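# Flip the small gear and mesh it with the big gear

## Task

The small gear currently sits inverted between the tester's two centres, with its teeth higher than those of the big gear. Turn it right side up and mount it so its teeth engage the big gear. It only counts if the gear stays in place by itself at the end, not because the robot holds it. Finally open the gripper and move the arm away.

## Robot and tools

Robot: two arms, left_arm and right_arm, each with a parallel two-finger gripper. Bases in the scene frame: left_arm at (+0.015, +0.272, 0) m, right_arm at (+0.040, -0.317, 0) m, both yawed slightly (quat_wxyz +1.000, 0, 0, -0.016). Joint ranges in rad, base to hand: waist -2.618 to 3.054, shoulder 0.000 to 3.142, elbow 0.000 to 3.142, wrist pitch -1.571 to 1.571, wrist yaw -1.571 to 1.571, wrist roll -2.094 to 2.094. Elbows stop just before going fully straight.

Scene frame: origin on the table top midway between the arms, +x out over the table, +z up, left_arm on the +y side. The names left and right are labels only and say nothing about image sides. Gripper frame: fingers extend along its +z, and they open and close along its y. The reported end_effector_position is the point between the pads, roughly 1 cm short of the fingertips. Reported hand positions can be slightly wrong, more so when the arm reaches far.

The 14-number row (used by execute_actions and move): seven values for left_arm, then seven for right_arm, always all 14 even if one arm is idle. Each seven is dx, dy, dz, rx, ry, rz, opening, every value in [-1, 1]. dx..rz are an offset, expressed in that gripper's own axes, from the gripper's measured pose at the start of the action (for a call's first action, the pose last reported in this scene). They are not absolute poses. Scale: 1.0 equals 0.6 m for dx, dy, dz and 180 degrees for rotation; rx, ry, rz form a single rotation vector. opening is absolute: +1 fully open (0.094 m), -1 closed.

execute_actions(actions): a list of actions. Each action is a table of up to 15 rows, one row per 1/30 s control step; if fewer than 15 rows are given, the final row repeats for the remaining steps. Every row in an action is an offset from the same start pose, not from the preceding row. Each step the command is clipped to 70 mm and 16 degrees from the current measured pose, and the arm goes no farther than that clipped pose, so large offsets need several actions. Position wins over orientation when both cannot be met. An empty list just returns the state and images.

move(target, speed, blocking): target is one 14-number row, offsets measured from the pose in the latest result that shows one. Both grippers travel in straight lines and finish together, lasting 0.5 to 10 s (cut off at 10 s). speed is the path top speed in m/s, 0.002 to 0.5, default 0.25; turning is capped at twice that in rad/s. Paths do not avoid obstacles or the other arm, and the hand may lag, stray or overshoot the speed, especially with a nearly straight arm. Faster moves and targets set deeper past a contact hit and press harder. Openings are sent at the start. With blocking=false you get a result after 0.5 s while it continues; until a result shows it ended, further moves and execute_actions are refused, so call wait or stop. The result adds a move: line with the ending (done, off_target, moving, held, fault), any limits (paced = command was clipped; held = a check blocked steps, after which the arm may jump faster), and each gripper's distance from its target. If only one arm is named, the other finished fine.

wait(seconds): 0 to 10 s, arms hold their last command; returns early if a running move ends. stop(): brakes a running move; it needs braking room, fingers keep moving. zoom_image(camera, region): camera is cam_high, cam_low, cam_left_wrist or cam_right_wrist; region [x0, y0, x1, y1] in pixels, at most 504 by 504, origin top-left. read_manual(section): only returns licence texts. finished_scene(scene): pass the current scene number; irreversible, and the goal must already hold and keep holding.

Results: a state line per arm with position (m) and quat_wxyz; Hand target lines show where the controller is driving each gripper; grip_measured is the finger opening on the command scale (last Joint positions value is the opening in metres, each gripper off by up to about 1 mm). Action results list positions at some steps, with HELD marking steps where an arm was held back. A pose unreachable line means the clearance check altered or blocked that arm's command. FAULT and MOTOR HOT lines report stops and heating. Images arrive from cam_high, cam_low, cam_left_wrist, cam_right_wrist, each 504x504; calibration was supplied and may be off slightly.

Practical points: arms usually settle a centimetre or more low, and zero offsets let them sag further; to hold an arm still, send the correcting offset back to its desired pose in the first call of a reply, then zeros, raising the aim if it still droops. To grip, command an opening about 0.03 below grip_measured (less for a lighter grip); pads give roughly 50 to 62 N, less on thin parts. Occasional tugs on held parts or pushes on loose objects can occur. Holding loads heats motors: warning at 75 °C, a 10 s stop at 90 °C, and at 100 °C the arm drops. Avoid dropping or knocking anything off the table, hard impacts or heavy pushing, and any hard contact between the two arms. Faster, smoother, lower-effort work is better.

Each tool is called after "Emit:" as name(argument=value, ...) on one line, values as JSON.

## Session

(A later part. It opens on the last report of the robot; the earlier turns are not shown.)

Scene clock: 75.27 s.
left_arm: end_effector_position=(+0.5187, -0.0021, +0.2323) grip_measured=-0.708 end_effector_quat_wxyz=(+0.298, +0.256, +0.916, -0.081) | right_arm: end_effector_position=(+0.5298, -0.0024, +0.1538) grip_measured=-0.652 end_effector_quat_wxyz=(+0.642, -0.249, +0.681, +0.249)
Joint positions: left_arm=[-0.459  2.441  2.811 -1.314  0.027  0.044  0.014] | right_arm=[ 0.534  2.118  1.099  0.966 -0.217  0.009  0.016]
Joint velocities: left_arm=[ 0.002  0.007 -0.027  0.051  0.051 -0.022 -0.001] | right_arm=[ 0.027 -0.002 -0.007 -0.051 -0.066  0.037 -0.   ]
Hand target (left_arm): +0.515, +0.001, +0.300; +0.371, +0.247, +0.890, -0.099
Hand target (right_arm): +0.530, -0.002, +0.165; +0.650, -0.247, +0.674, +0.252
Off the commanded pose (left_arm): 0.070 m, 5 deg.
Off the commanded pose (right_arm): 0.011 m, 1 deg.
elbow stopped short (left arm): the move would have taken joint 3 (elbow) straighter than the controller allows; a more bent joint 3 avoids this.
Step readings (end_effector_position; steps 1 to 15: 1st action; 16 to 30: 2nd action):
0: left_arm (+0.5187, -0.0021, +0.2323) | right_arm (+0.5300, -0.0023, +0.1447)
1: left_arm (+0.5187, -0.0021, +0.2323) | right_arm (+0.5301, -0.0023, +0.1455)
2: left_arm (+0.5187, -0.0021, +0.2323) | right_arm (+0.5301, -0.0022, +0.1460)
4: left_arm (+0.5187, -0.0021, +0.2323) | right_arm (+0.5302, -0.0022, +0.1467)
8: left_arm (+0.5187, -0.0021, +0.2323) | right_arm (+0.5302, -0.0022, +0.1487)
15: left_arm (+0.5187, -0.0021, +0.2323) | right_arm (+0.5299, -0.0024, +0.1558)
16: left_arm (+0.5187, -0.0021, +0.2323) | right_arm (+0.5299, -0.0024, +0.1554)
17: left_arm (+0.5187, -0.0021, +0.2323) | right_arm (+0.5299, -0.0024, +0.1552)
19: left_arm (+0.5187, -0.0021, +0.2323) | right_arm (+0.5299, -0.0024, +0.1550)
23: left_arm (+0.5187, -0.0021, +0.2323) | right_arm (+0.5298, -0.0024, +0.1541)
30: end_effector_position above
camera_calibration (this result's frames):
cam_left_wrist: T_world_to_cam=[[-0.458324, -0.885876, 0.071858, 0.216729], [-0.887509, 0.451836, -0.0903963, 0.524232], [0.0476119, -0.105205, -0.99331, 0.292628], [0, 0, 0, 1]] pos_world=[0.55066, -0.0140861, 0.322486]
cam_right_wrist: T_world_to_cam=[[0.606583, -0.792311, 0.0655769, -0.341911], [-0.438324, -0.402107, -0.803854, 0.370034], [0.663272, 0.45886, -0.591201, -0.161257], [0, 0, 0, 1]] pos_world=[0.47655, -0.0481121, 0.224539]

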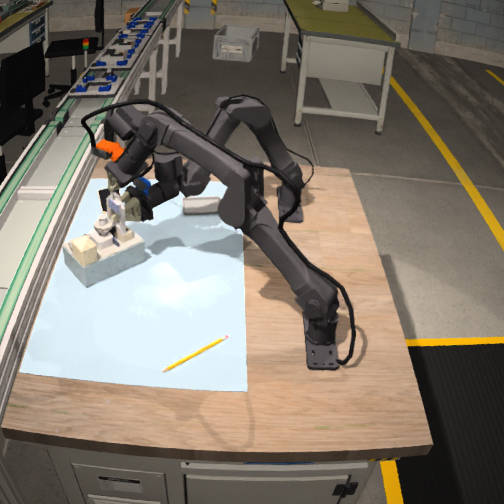

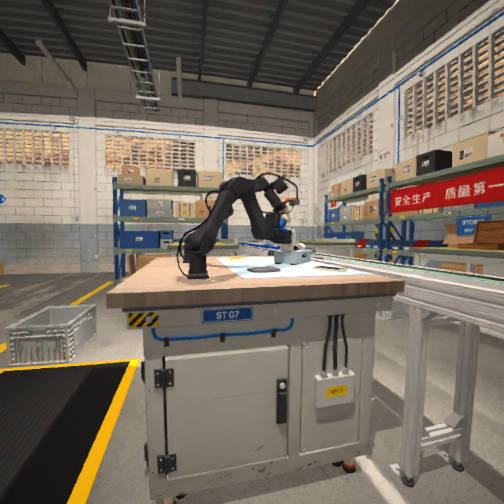

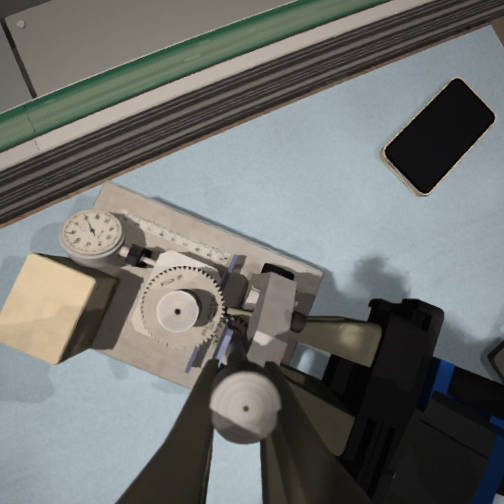

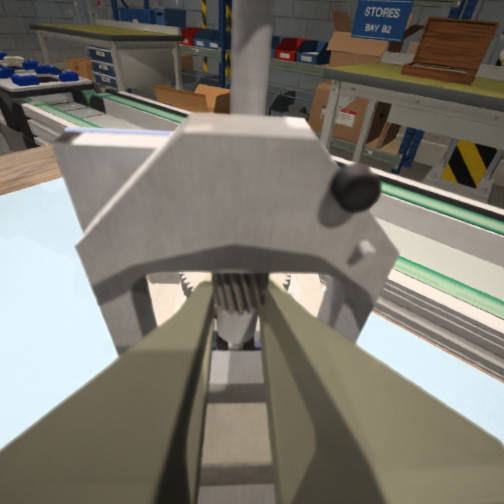

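Emit:
execute_actions(actions=[[[-0.07,0,-0.093,0,-0.03,0,-0.85,-0.012,0,-0.01,0,0,0,-0.75],[-0.07,0,-0.093,0,-0.03,0,-0.85,-0.012,0,-0.015,0,0,0,-0.75],[-0.07,0,-0.093,0,-0.03,0,-0.85,-0.012,0,-0.02,0,0,0,-0.75],[-0.07,0,-0.093,0,-0.03,0,-0.85,-0.012,0,-0.025,0,0,0,-0.75],[-0.07,0,-0.093,0,-0.03,0,-0.85,-0.012,0,-0.03,0,0,0,-0.75]],[[-0.07,0,-0.093,0,-0.03,0,-0.85,-0.012,0,-0.02,0,0,0,-0.75]]])

Scene clock: 76.57 s.
left_arm: end_effector_position=(+0.5187, -0.0021, +0.2323) grip_measured=-0.708 end_effector_quat_wxyz=(+0.298, +0.256, +0.916, -0.081) | right_arm: end_effector_position=(+0.5112, -0.0124, +0.1429) grip_measured=-0.652 end_effector_quat_wxyz=(+0.623, -0.252, +0.698, +0.247)
Joint positions: left_arm=[-0.459  2.441  2.811 -1.314  0.027  0.044  0.014] | right_arm=[ 0.534  2.058  1.003  0.951 -0.219  0.009  0.016]
Joint velocities: left_arm=[0.017 0.002 0.017 0.007 0.022 0.037 0.   ] | right_arm=[-0.012 -0.007 -0.012 -0.007 -0.007 -0.022 -0.001]
Hand target (left_arm): +0.515, +0.001, +0.300; +0.371, +0.247, +0.890, -0.099
Hand target (right_arm): +0.509, -0.016, +0.154; +0.630, -0.251, +0.692, +0.248
Off the commanded pose (left_arm): 0.070 m, 5 deg.
Off the commanded pose (right_arm): 0.012 m, 1 deg.
elbow stopped short (left arm): the move would have taken joint 3 (elbow) straighter than the controller allows; a more bent joint 3 avoids this.
Step readings (end_effector_position; steps 1 to 15: 1st action; 16 to 30: 2nd action):
0: left_arm (+0.5187, -0.0021, +0.2323) | right_arm (+0.5298, -0.0024, +0.1538)
1: left_arm (+0.5187, -0.0021, +0.2323) | right_arm (+0.5298, -0.0024, +0.1536)
2: left_arm (+0.5187, -0.0021, +0.2323) | right_arm (+0.5294, -0.0026, +0.1536)
4: left_arm (+0.5187, -0.0021, +0.2323) | right_arm (+0.5259, -0.0046, +0.1515)
8: left_arm (+0.5187, -0.0021, +0.2323) | right_arm (+0.5182, -0.0086, +0.1467)
15: left_arm (+0.5187, -0.0021, +0.2323) | right_arm (+0.5176, -0.0088, +0.1459)
16: left_arm (+0.5187, -0.0021, +0.2323) | right_arm (+0.5169, -0.0092, +0.1456)
17: left_arm (+0.5187, -0.0021, +0.2323) | right_arm (+0.5151, -0.0102, +0.1446)
19: left_arm (+0.5187, -0.0021, +0.2323) | right_arm (+0.5120, -0.0119, +0.1427)
23: left_arm (+0.5187, -0.0021, +0.2323) | right_arm (+0.5112, -0.0124, +0.1429)
30: end_effector_position above
camera_calibration (this result's frames):
cam_left_wrist: T_world_to_cam=[[-0.458324, -0.885876, 0.071858, 0.216729], [-0.887509, 0.451836, -0.0903963, 0.524232], [0.0476119, -0.105205, -0.99331, 0.292628], [0, 0, 0, 1]] pos_world=[0.55066, -0.0140861, 0.322486]
cam_right_wrist: T_world_to_cam=[[0.610532, -0.789882, 0.0577647, -0.338646], [-0.472805, -0.422019, -0.773534, 0.362115], [0.635379, 0.444956, -0.631117, -0.130956], [0, 0, 0, 1]] pos_world=[0.46117, -0.0564014, 0.217022]

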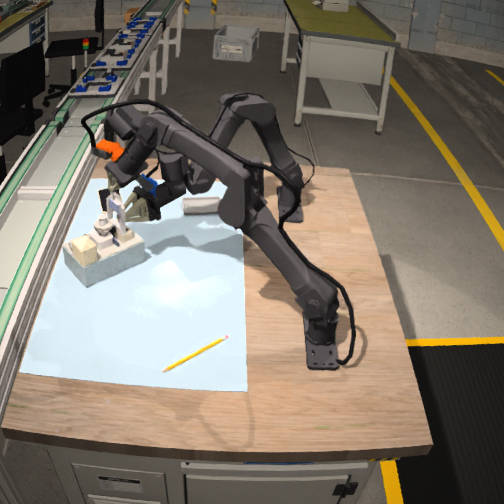

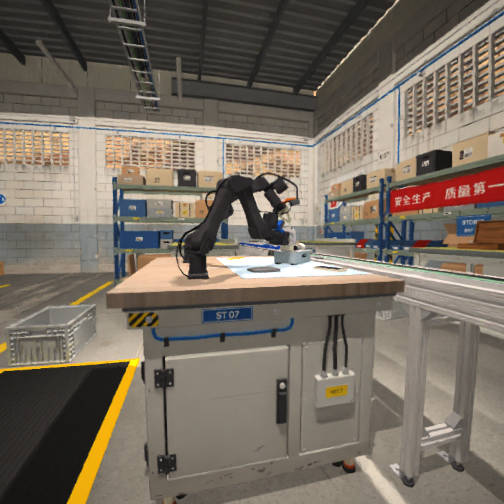

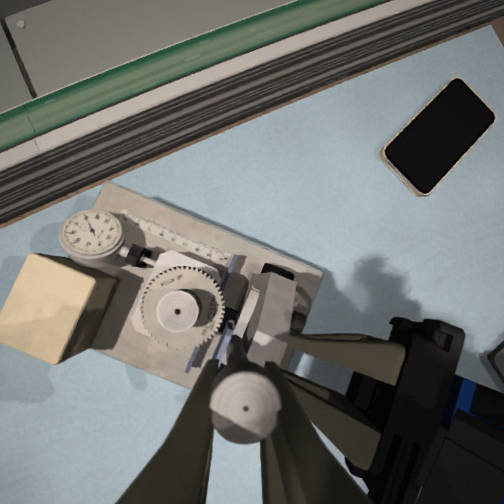

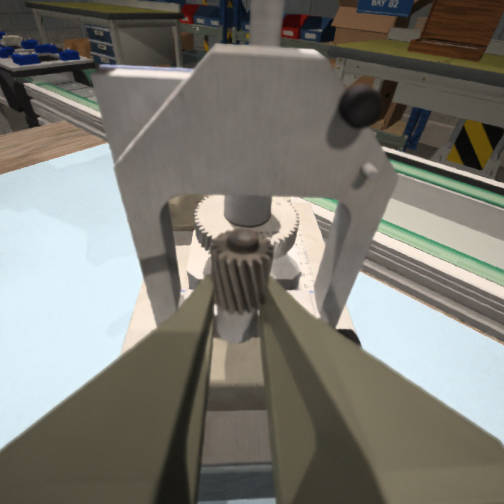

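Emit:
execute_actions(actions=[[[-0.05,0,-0.07,0,-0.03,0,-0.85,-0.012,0,-0.05,0,0,0,-0.75]],[[-0.035,0,-0.05,0,-0.02,0,-0.85,-0.012,0,-0.05,0,0,0,-0.75]],[[-0.02,0,-0.03,0,-0.02,0,-0.85,-0.012,0,-0.01,0,0,0,-0.75]]])

Emit:
move(target=[0,0,0,0,0,0,-0.85,0.084,-0.02,-0.357,-0.282,0.407,-0.326,-0.75])

Scene clock: 79.30 s.
left_arm: end_effector_position=(+0.5187, -0.0021, +0.2120) grip_measured=-0.708 end_effector_quat_wxyz=(+0.279, +0.257, +0.922, -0.077) | right_arm: end_effector_position=(+0.4677, -0.0414, +0.1359) grip_measured=-0.652 end_effector_quat_wxyz=(+0.592, -0.255, +0.724, +0.244)
Joint positions: left_arm=[-0.459  2.415  2.692 -1.261  0.027  0.044  0.014] | right_arm=[ 0.519  1.882  0.794  0.903 -0.237  0.009  0.016]
Joint velocities: left_arm=[ 0.007 -0.076 -0.129  0.125 -0.007 -0.022 -0.001] | right_arm=[-0.002 -0.007 -0.017 -0.125  0.051 -0.037  0.   ]
Hand target (left_arm): +0.518, -0.001, +0.245; +0.315, +0.254, +0.911, -0.086
Hand target (right_arm): +0.466, -0.044, +0.147; +0.602, -0.254, +0.716, +0.246
Off the commanded pose (left_arm): 0.033 m, 5 deg.
Off the commanded pose (right_arm): 0.012 m, 1 deg.
elbow stopped short (left arm): the move would have taken joint 3 (elbow) straighter than the controller allows; a more bent joint 3 avoids this.
Step readings (end_effector_position; steps 1 to 15: 1st action; 16 to 30: 2nd action; 31 to 45: 3rd action):
0: left_arm (+0.5187, -0.0021, +0.2323) | right_arm (+0.5112, -0.0124, +0.1429)
1: left_arm (+0.5187, -0.0021, +0.2314) | right_arm (+0.5091, -0.0135, +0.1427)
2: left_arm (+0.5187, -0.0021, +0.2318) | right_arm (+0.5034, -0.0169, +0.1410)
4: left_arm (+0.5187, -0.0021, +0.2315) | right_arm (+0.4934, -0.0228, +0.1386)
8: left_arm (+0.5187, -0.0021, +0.2316) | right_arm (+0.4898, -0.0263, +0.1389)
15: left_arm (+0.5187, -0.0021, +0.2316) | right_arm (+0.4898, -0.0264, +0.1393)
16: left_arm (+0.5188, -0.0021, +0.2306) | right_arm (+0.4879, -0.0277, +0.1393)
17: left_arm (+0.5188, -0.0021, +0.2298) | right_arm (+0.4823, -0.0311, +0.1380)
19: left_arm (+0.5187, -0.0020, +0.2267) | right_arm (+0.4727, -0.0373, +0.1371)
23: left_arm (+0.5186, -0.0020, +0.2233) | right_arm (+0.4693, -0.0406, +0.1392)
30: left_arm (+0.5186, -0.0020, +0.2233) | right_arm (+0.4692, -0.0407, +0.1392)
31: left_arm (+0.5186, -0.0020, +0.2215) | right_arm (+0.4690, -0.0407, +0.1389)
32: left_arm (+0.5186, -0.0020, +0.2199) | right_arm (+0.4687, -0.0409, +0.1382)
34: left_arm (+0.5185, -0.0019, +0.2134) | right_arm (+0.4683, -0.0411, +0.1378)
38: left_arm (+0.5185, -0.0020, +0.2128) | right_arm (+0.4680, -0.0413, +0.1374)
45: end_effector_position above
camera_calibration (this result's frames):
cam_left_wrist: T_world_to_cam=[[-0.456023, -0.887088, 0.0715459, 0.216984], [-0.889873, 0.453325, -0.0512076, 0.515358], [0.0129921, -0.0870186, -0.996122, 0.291125], [0, 0, 0, 1]] pos_world=[0.553771, -0.0158075, 0.300862]
cam_right_wrist: T_world_to_cam=[[0.616701, -0.786089, 0.0417532, -0.335211], [-0.525555, -0.450636, -0.721609, 0.340289], [0.586064, 0.423073, -0.691041, -0.0645674], [0, 0, 0, 1]] pos_world=[0.423407, -0.0828429, 0.214933]

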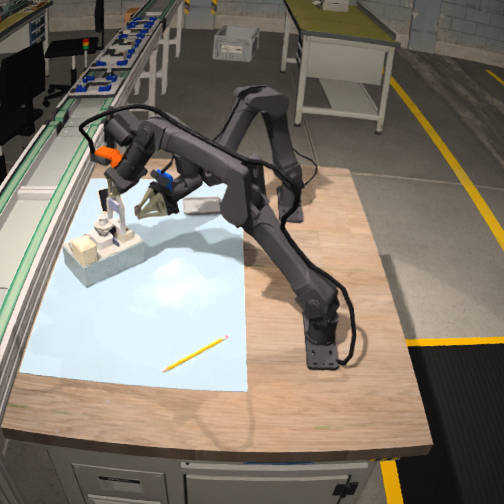

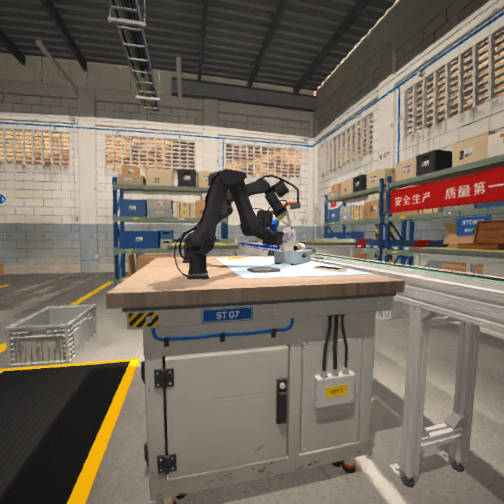

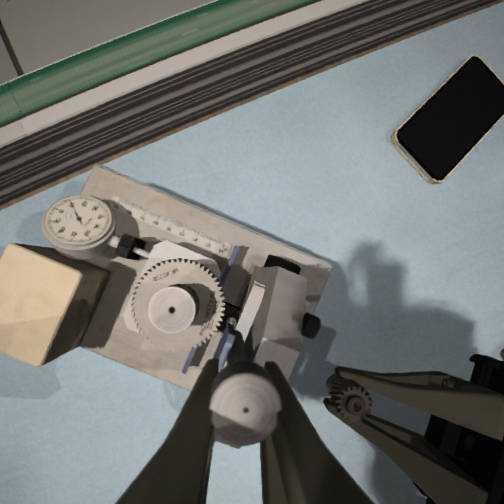

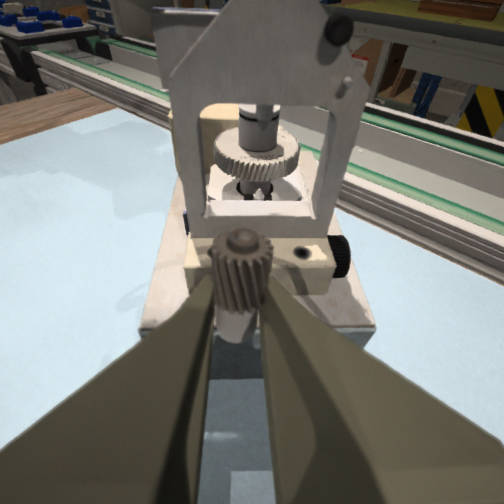

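Scene clock: 83.57 s.
left_arm: end_effector_position=(+0.5187, -0.0021, +0.2111) grip_measured=-0.708 end_effector_quat_wxyz=(+0.278, +0.257, +0.922, -0.077) | right_arm: end_effector_position=(+0.3082, -0.1997, +0.1167) grip_measured=-0.652 end_effector_quat_wxyz=(+0.041, +0.825, -0.563, -0.020)
Joint positions: left_arm=[-0.459  2.415  2.69  -1.26   0.027  0.044  0.014] | right_arm=[ 0.445  1.737  1.438 -1.363  0.009 -1.53   0.016]
Joint velocities: left_arm=[-0.002 -0.002  0.007 -0.022  0.007  0.022  0.001] | right_arm=[-0.002 -0.002 -0.007 -0.022  0.037 -0.037 -0.   ]
Hand target (left_arm): +0.519, -0.002, +0.212; +0.279, +0.257, +0.922, -0.077
Hand target (right_arm): +0.312, -0.195, +0.124; +0.037, +0.832, -0.554, -0.015
Off the commanded pose (left_arm): 0.001 m, 0 deg.
Off the commanded pose (right_arm): 0.009 m, 2 deg.
move: done
camera_calibration (this result's frames):
cam_left_wrist: T_world_to_cam=[[-0.455902, -0.887152, 0.071513, 0.216994], [-0.889958, 0.45337, -0.0493031, 0.514957], [0.0113175, -0.0861209, -0.99622, 0.291097], [0, 0, 0, 1]] pos_world=[0.553924, -0.0158896, 0.299868]
cam_right_wrist: T_world_to_cam=[[0.897178, 0.441184, -0.0206965, -0.194536], [0.376775, -0.740064, 0.557087, -0.313789], [0.230461, -0.507604, -0.830196, 0.0226157], [0, 0, 0, 1]] pos_world=[0.287549, -0.134918, 0.189557]

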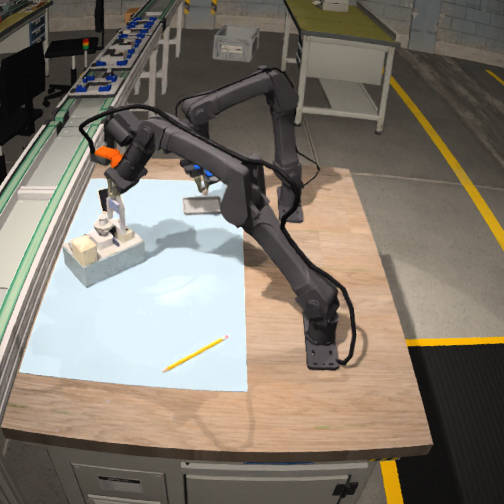

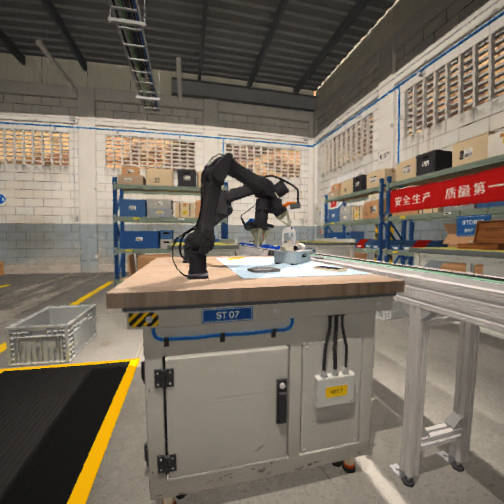

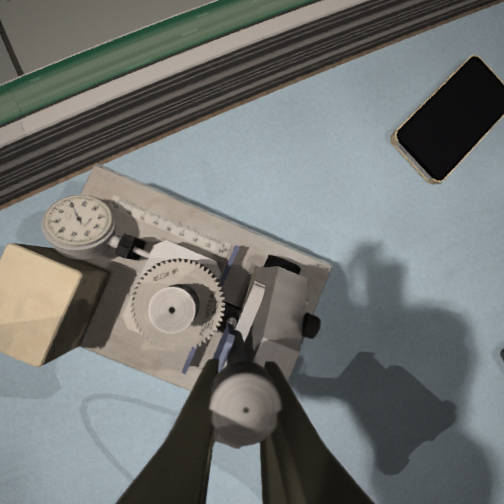

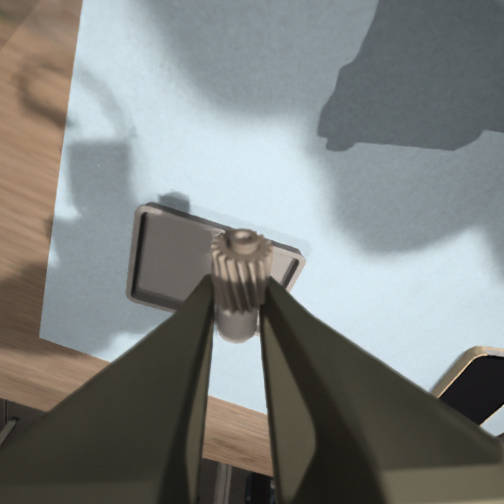

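Emit:
move(target=[0,0,0,0,0,0,-0.85,0.122,0.014,0.14,0.0288,-0.0039,-0.0073,-0.75], speed=0.15)

Scene clock: 86.00 s.
left_arm: end_effector_position=(+0.5187, -0.0021, +0.2111) grip_measured=-0.708 end_effector_quat_wxyz=(+0.278, +0.257, +0.922, -0.077) | right_arm: end_effector_position=(+0.3215, -0.2750, +0.0319) grip_measured=-0.652 end_effector_quat_wxyz=(+0.012, +0.832, -0.555, -0.000)
Joint positions: left_arm=[-0.459  2.415  2.69  -1.26   0.027  0.044  0.014] | right_arm=[ 0.186  1.712  1.065 -0.94   0.017 -1.81   0.016]
Joint velocities: left_arm=[ 0.002 -0.002  0.007 -0.066  0.022 -0.081 -0.001] | right_arm=[-0.012 -0.012 -0.007 -0.081 -0.007 -0.022  0.001]
Hand target (left_arm): +0.519, -0.002, +0.211; +0.278, +0.257, +0.922, -0.077
Hand target (right_arm): +0.320, -0.275, +0.035; +0.002, +0.833, -0.554, +0.001
Off the commanded pose (left_arm): 0.000 m, 0 deg.
Off the commanded pose (right_arm): 0.003 m, 1 deg.
move: done
camera_calibration (this result's frames):
cam_left_wrist: T_world_to_cam=[[-0.455902, -0.887152, 0.071513, 0.216994], [-0.889958, 0.45337, -0.0493031, 0.514957], [0.0113175, -0.0861209, -0.99622, 0.291097], [0, 0, 0, 1]] pos_world=[0.553924, -0.0158896, 0.299868]
cam_right_wrist: T_world_to_cam=[[0.887011, 0.459016, 0.050158, -0.169072], [0.354929, -0.747262, 0.561805, -0.322426], [0.295358, -0.480525, -0.825748, -0.102684], [0, 0, 0, 1]] pos_world=[0.294736, -0.212672, 0.104829]

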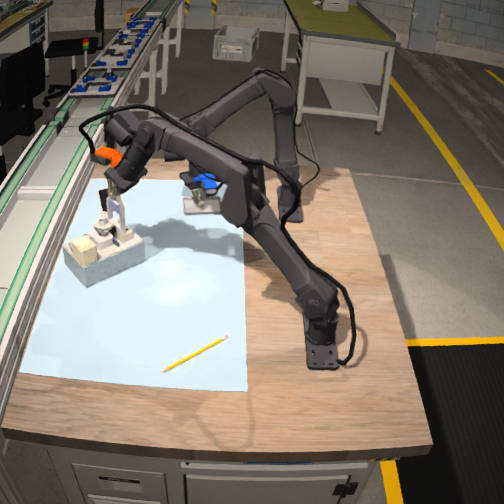

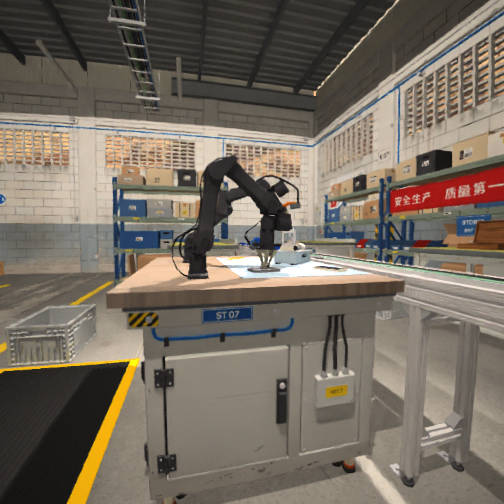

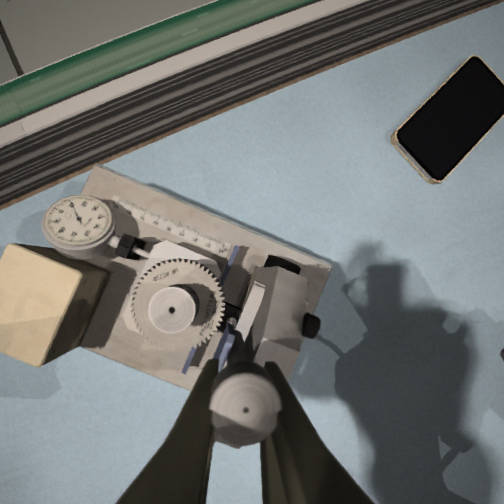

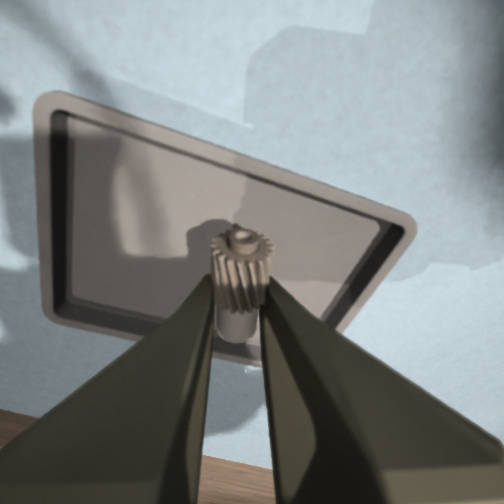

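Emit:
move(target=[0,0,0,0,0,0,-0.85,-0.022,0,0.0,0,0,0,-0.75], speed=0.05)

Emit:
move(target=[0,0,0,0,0,0,-0.85,0,0,0.025,0,0,0,-0.75], speed=0.02)

Scene clock: 88.20 s.
left_arm: end_effector_position=(+0.5187, -0.0021, +0.2111) grip_measured=-0.708 end_effector_quat_wxyz=(+0.278, +0.257, +0.922, -0.077) | right_arm: end_effector_position=(+0.3203, -0.2654, +0.0319) grip_measured=-0.652 end_effector_quat_wxyz=(+0.011, +0.832, -0.554, +0.001)
Joint positions: left_arm=[-0.459  2.415  2.69  -1.26   0.027  0.044  0.014] | right_arm=[ 0.22   1.712  1.065 -0.938  0.017 -1.777  0.016]
Joint velocities: left_arm=[ 0.002 -0.007 -0.007  0.022 -0.007  0.022 -0.002] | right_arm=[ 0.002  0.012  0.007 -0.022 -0.022  0.051 -0.   ]
Hand target (left_arm): +0.519, -0.002, +0.211; +0.278, +0.257, +0.922, -0.077
Hand target (right_arm): +0.316, -0.263, +0.032; +0.011, +0.832, -0.555, -0.000
Off the commanded pose (left_arm): 0.000 m, 0 deg.
Off the commanded pose (right_arm): 0.005 m, 0 deg.
move: done
camera_calibration (this result's frames):
cam_left_wrist: T_world_to_cam=[[-0.455902, -0.887152, 0.071513, 0.216994], [-0.889958, 0.45337, -0.0493031, 0.514957], [0.0113175, -0.0861209, -0.99622, 0.291097], [0, 0, 0, 1]] pos_world=[0.553924, -0.0158896, 0.299868]
cam_right_wrist: T_world_to_cam=[[0.886372, 0.460044, 0.0519925, -0.171982], [0.354589, -0.74678, 0.56266, -0.314604], [0.297676, -0.48029, -0.825052, -0.0984171], [0, 0, 0, 1]] pos_world=[0.293291, -0.203089, 0.104758]

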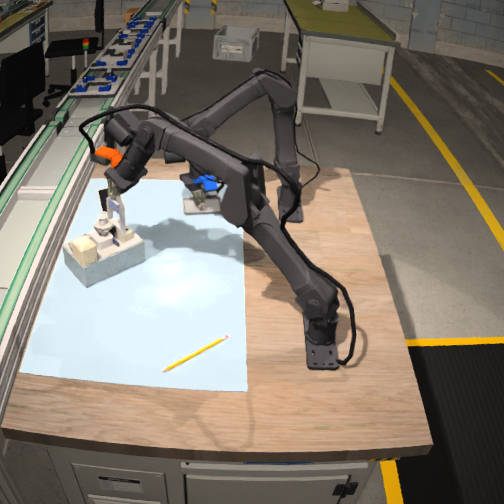

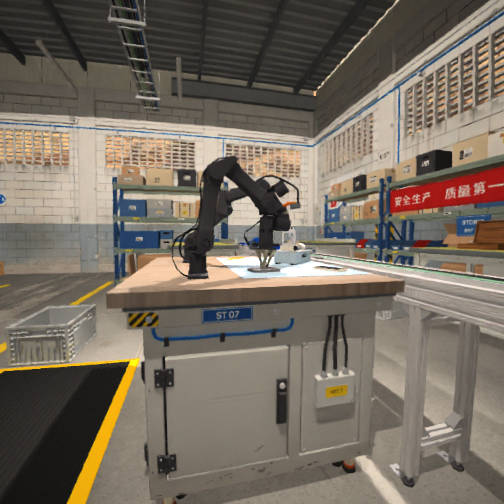

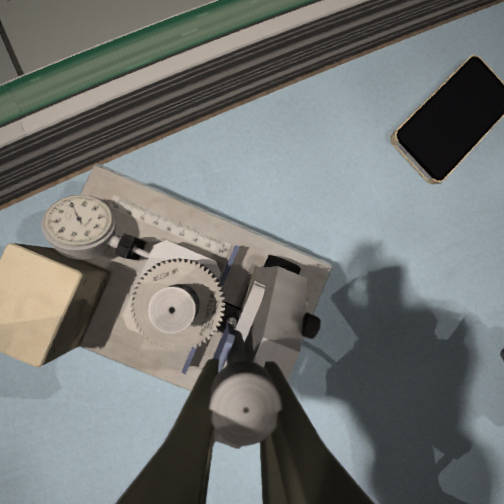

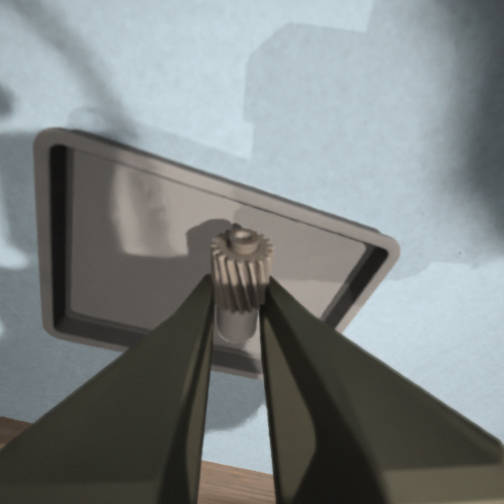

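Scene clock: 89.17 s.
left_arm: end_effector_position=(+0.5187, -0.0021, +0.2111) grip_measured=-0.708 end_effector_quat_wxyz=(+0.278, +0.257, +0.922, -0.077) | right_arm: end_effector_position=(+0.3219, -0.2651, +0.0215) grip_measured=-0.652 end_effector_quat_wxyz=(+0.009, +0.832, -0.554, +0.003)
Joint positions: left_arm=[-0.459  2.415  2.69  -1.26   0.027  0.044  0.014] | right_arm=[ 0.22   1.73   1.041 -0.891  0.017 -1.777  0.016]
Joint velocities: left_arm=[ 0.027 -0.002 -0.012 -0.022 -0.022 -0.051  0.001] | right_arm=[-0.002  0.007 -0.007 -0.037  0.007 -0.051 -0.   ]
Hand target (left_arm): +0.519, -0.002, +0.211; +0.278, +0.257, +0.922, -0.077
Hand target (right_arm): +0.320, -0.266, +0.017; +0.011, +0.832, -0.554, +0.001
Off the commanded pose (left_arm): 0.000 m, 0 deg.
Off the commanded pose (right_arm): 0.005 m, 0 deg.
move: done
camera_calibration (this result's frames):
cam_left_wrist: T_world_to_cam=[[-0.455902, -0.887152, 0.071513, 0.216994], [-0.889958, 0.45337, -0.0493031, 0.514957], [0.0113175, -0.0861209, -0.99622, 0.291097], [0, 0, 0, 1]] pos_world=[0.553924, -0.0158896, 0.299868]
cam_right_wrist: T_world_to_cam=[[0.886086, 0.45999, 0.0571033, -0.173025], [0.351635, -0.747346, 0.563762, -0.308337], [0.302, -0.479462, -0.823961, -0.108483], [0, 0, 0, 1]] pos_world=[0.294499, -0.202858, 0.0943225]

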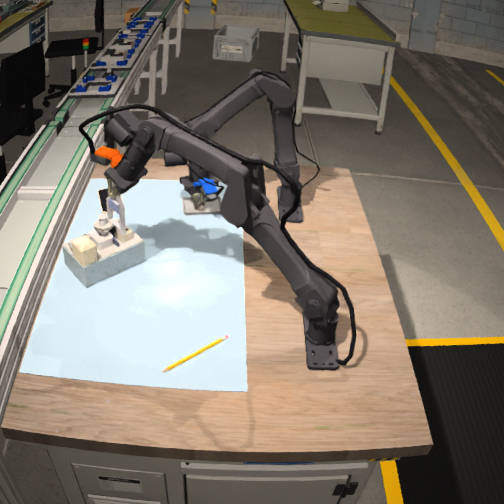

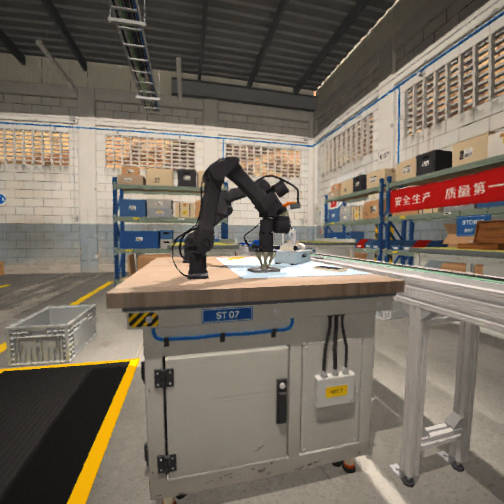

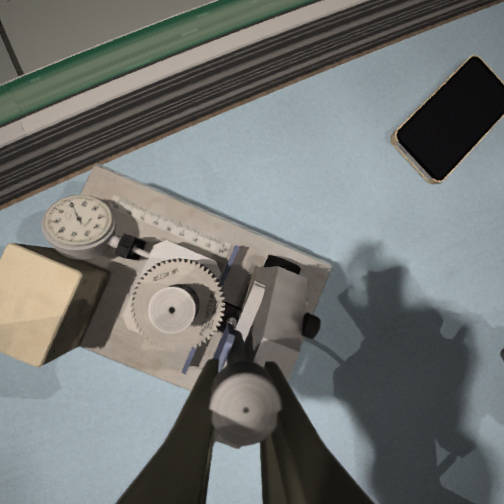

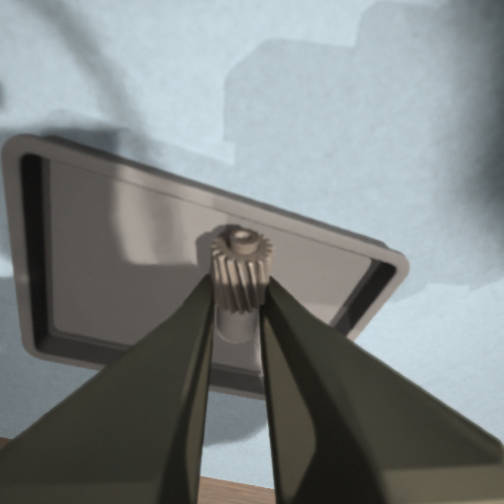

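Emit:
execute_actions(actions=[])

Scene clock: 89.90 s.
left_arm: end_effector_position=(+0.5187, -0.0021, +0.2111) grip_measured=-0.708 end_effector_quat_wxyz=(+0.278, +0.257, +0.922, -0.077) | right_arm: end_effector_position=(+0.3219, -0.2651, +0.0215) grip_measured=-0.652 end_effector_quat_wxyz=(+0.009, +0.832, -0.554, +0.003)
Joint positions: left_arm=[-0.459  2.415  2.69  -1.26   0.027  0.044  0.014] | right_arm=[ 0.22   1.73   1.041 -0.891  0.017 -1.777  0.016]
Joint velocities: left_arm=[-0.007 -0.002 -0.017 -0.066  0.022  0.007 -0.001] | right_arm=[-0.002 -0.002 -0.002 -0.066  0.037 -0.022 -0.001]
Hand target (left_arm): +0.519, -0.002, +0.211; +0.278, +0.257, +0.922, -0.077
Hand target (right_arm): +0.320, -0.266, +0.017; +0.011, +0.832, -0.554, +0.001
Off the commanded pose (left_arm): 0.000 m, 0 deg.
Off the commanded pose (right_arm): 0.005 m, 0 deg.
camera_calibration (this result's frames):
cam_left_wrist: T_world_to_cam=[[-0.455902, -0.887152, 0.071513, 0.216994], [-0.889958, 0.45337, -0.0493031, 0.514957], [0.0113175, -0.0861209, -0.99622, 0.291097], [0, 0, 0, 1]] pos_world=[0.553924, -0.0158896, 0.299868]
cam_right_wrist: T_world_to_cam=[[0.886086, 0.45999, 0.0571033, -0.173025], [0.351635, -0.747346, 0.563762, -0.308337], [0.302, -0.479462, -0.823961, -0.108483], [0, 0, 0, 1]] pos_world=[0.294499, -0.202858, 0.0943225]

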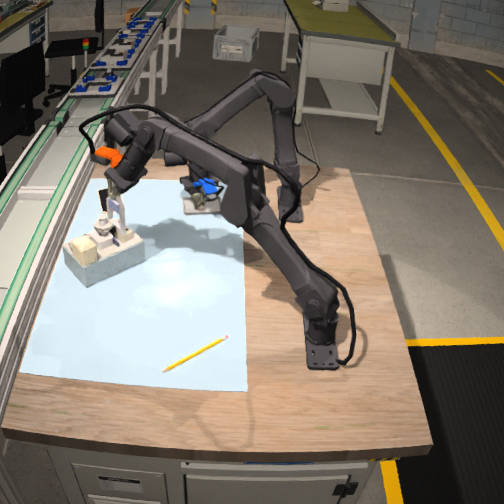

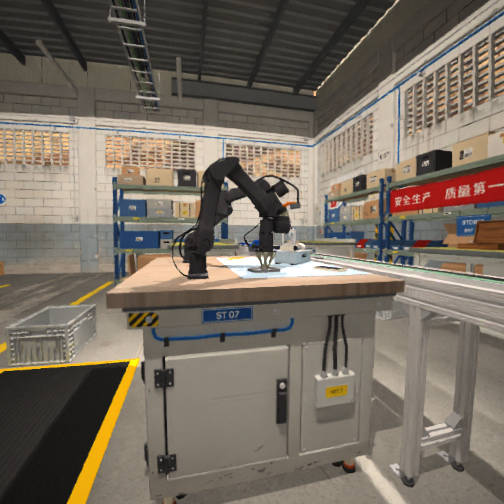

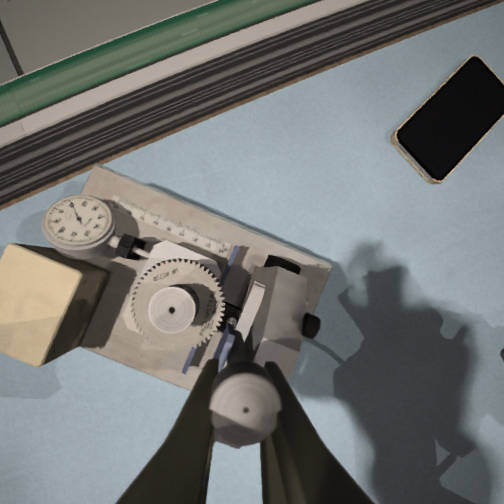

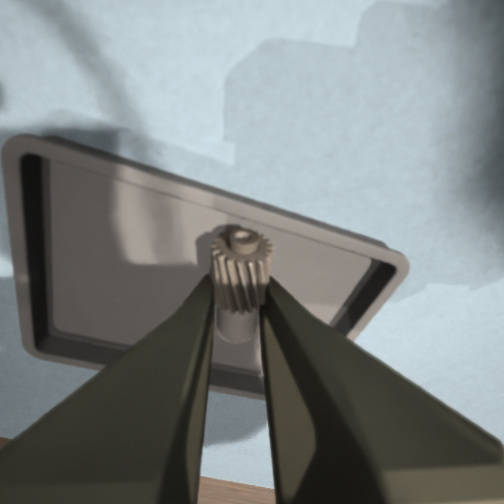

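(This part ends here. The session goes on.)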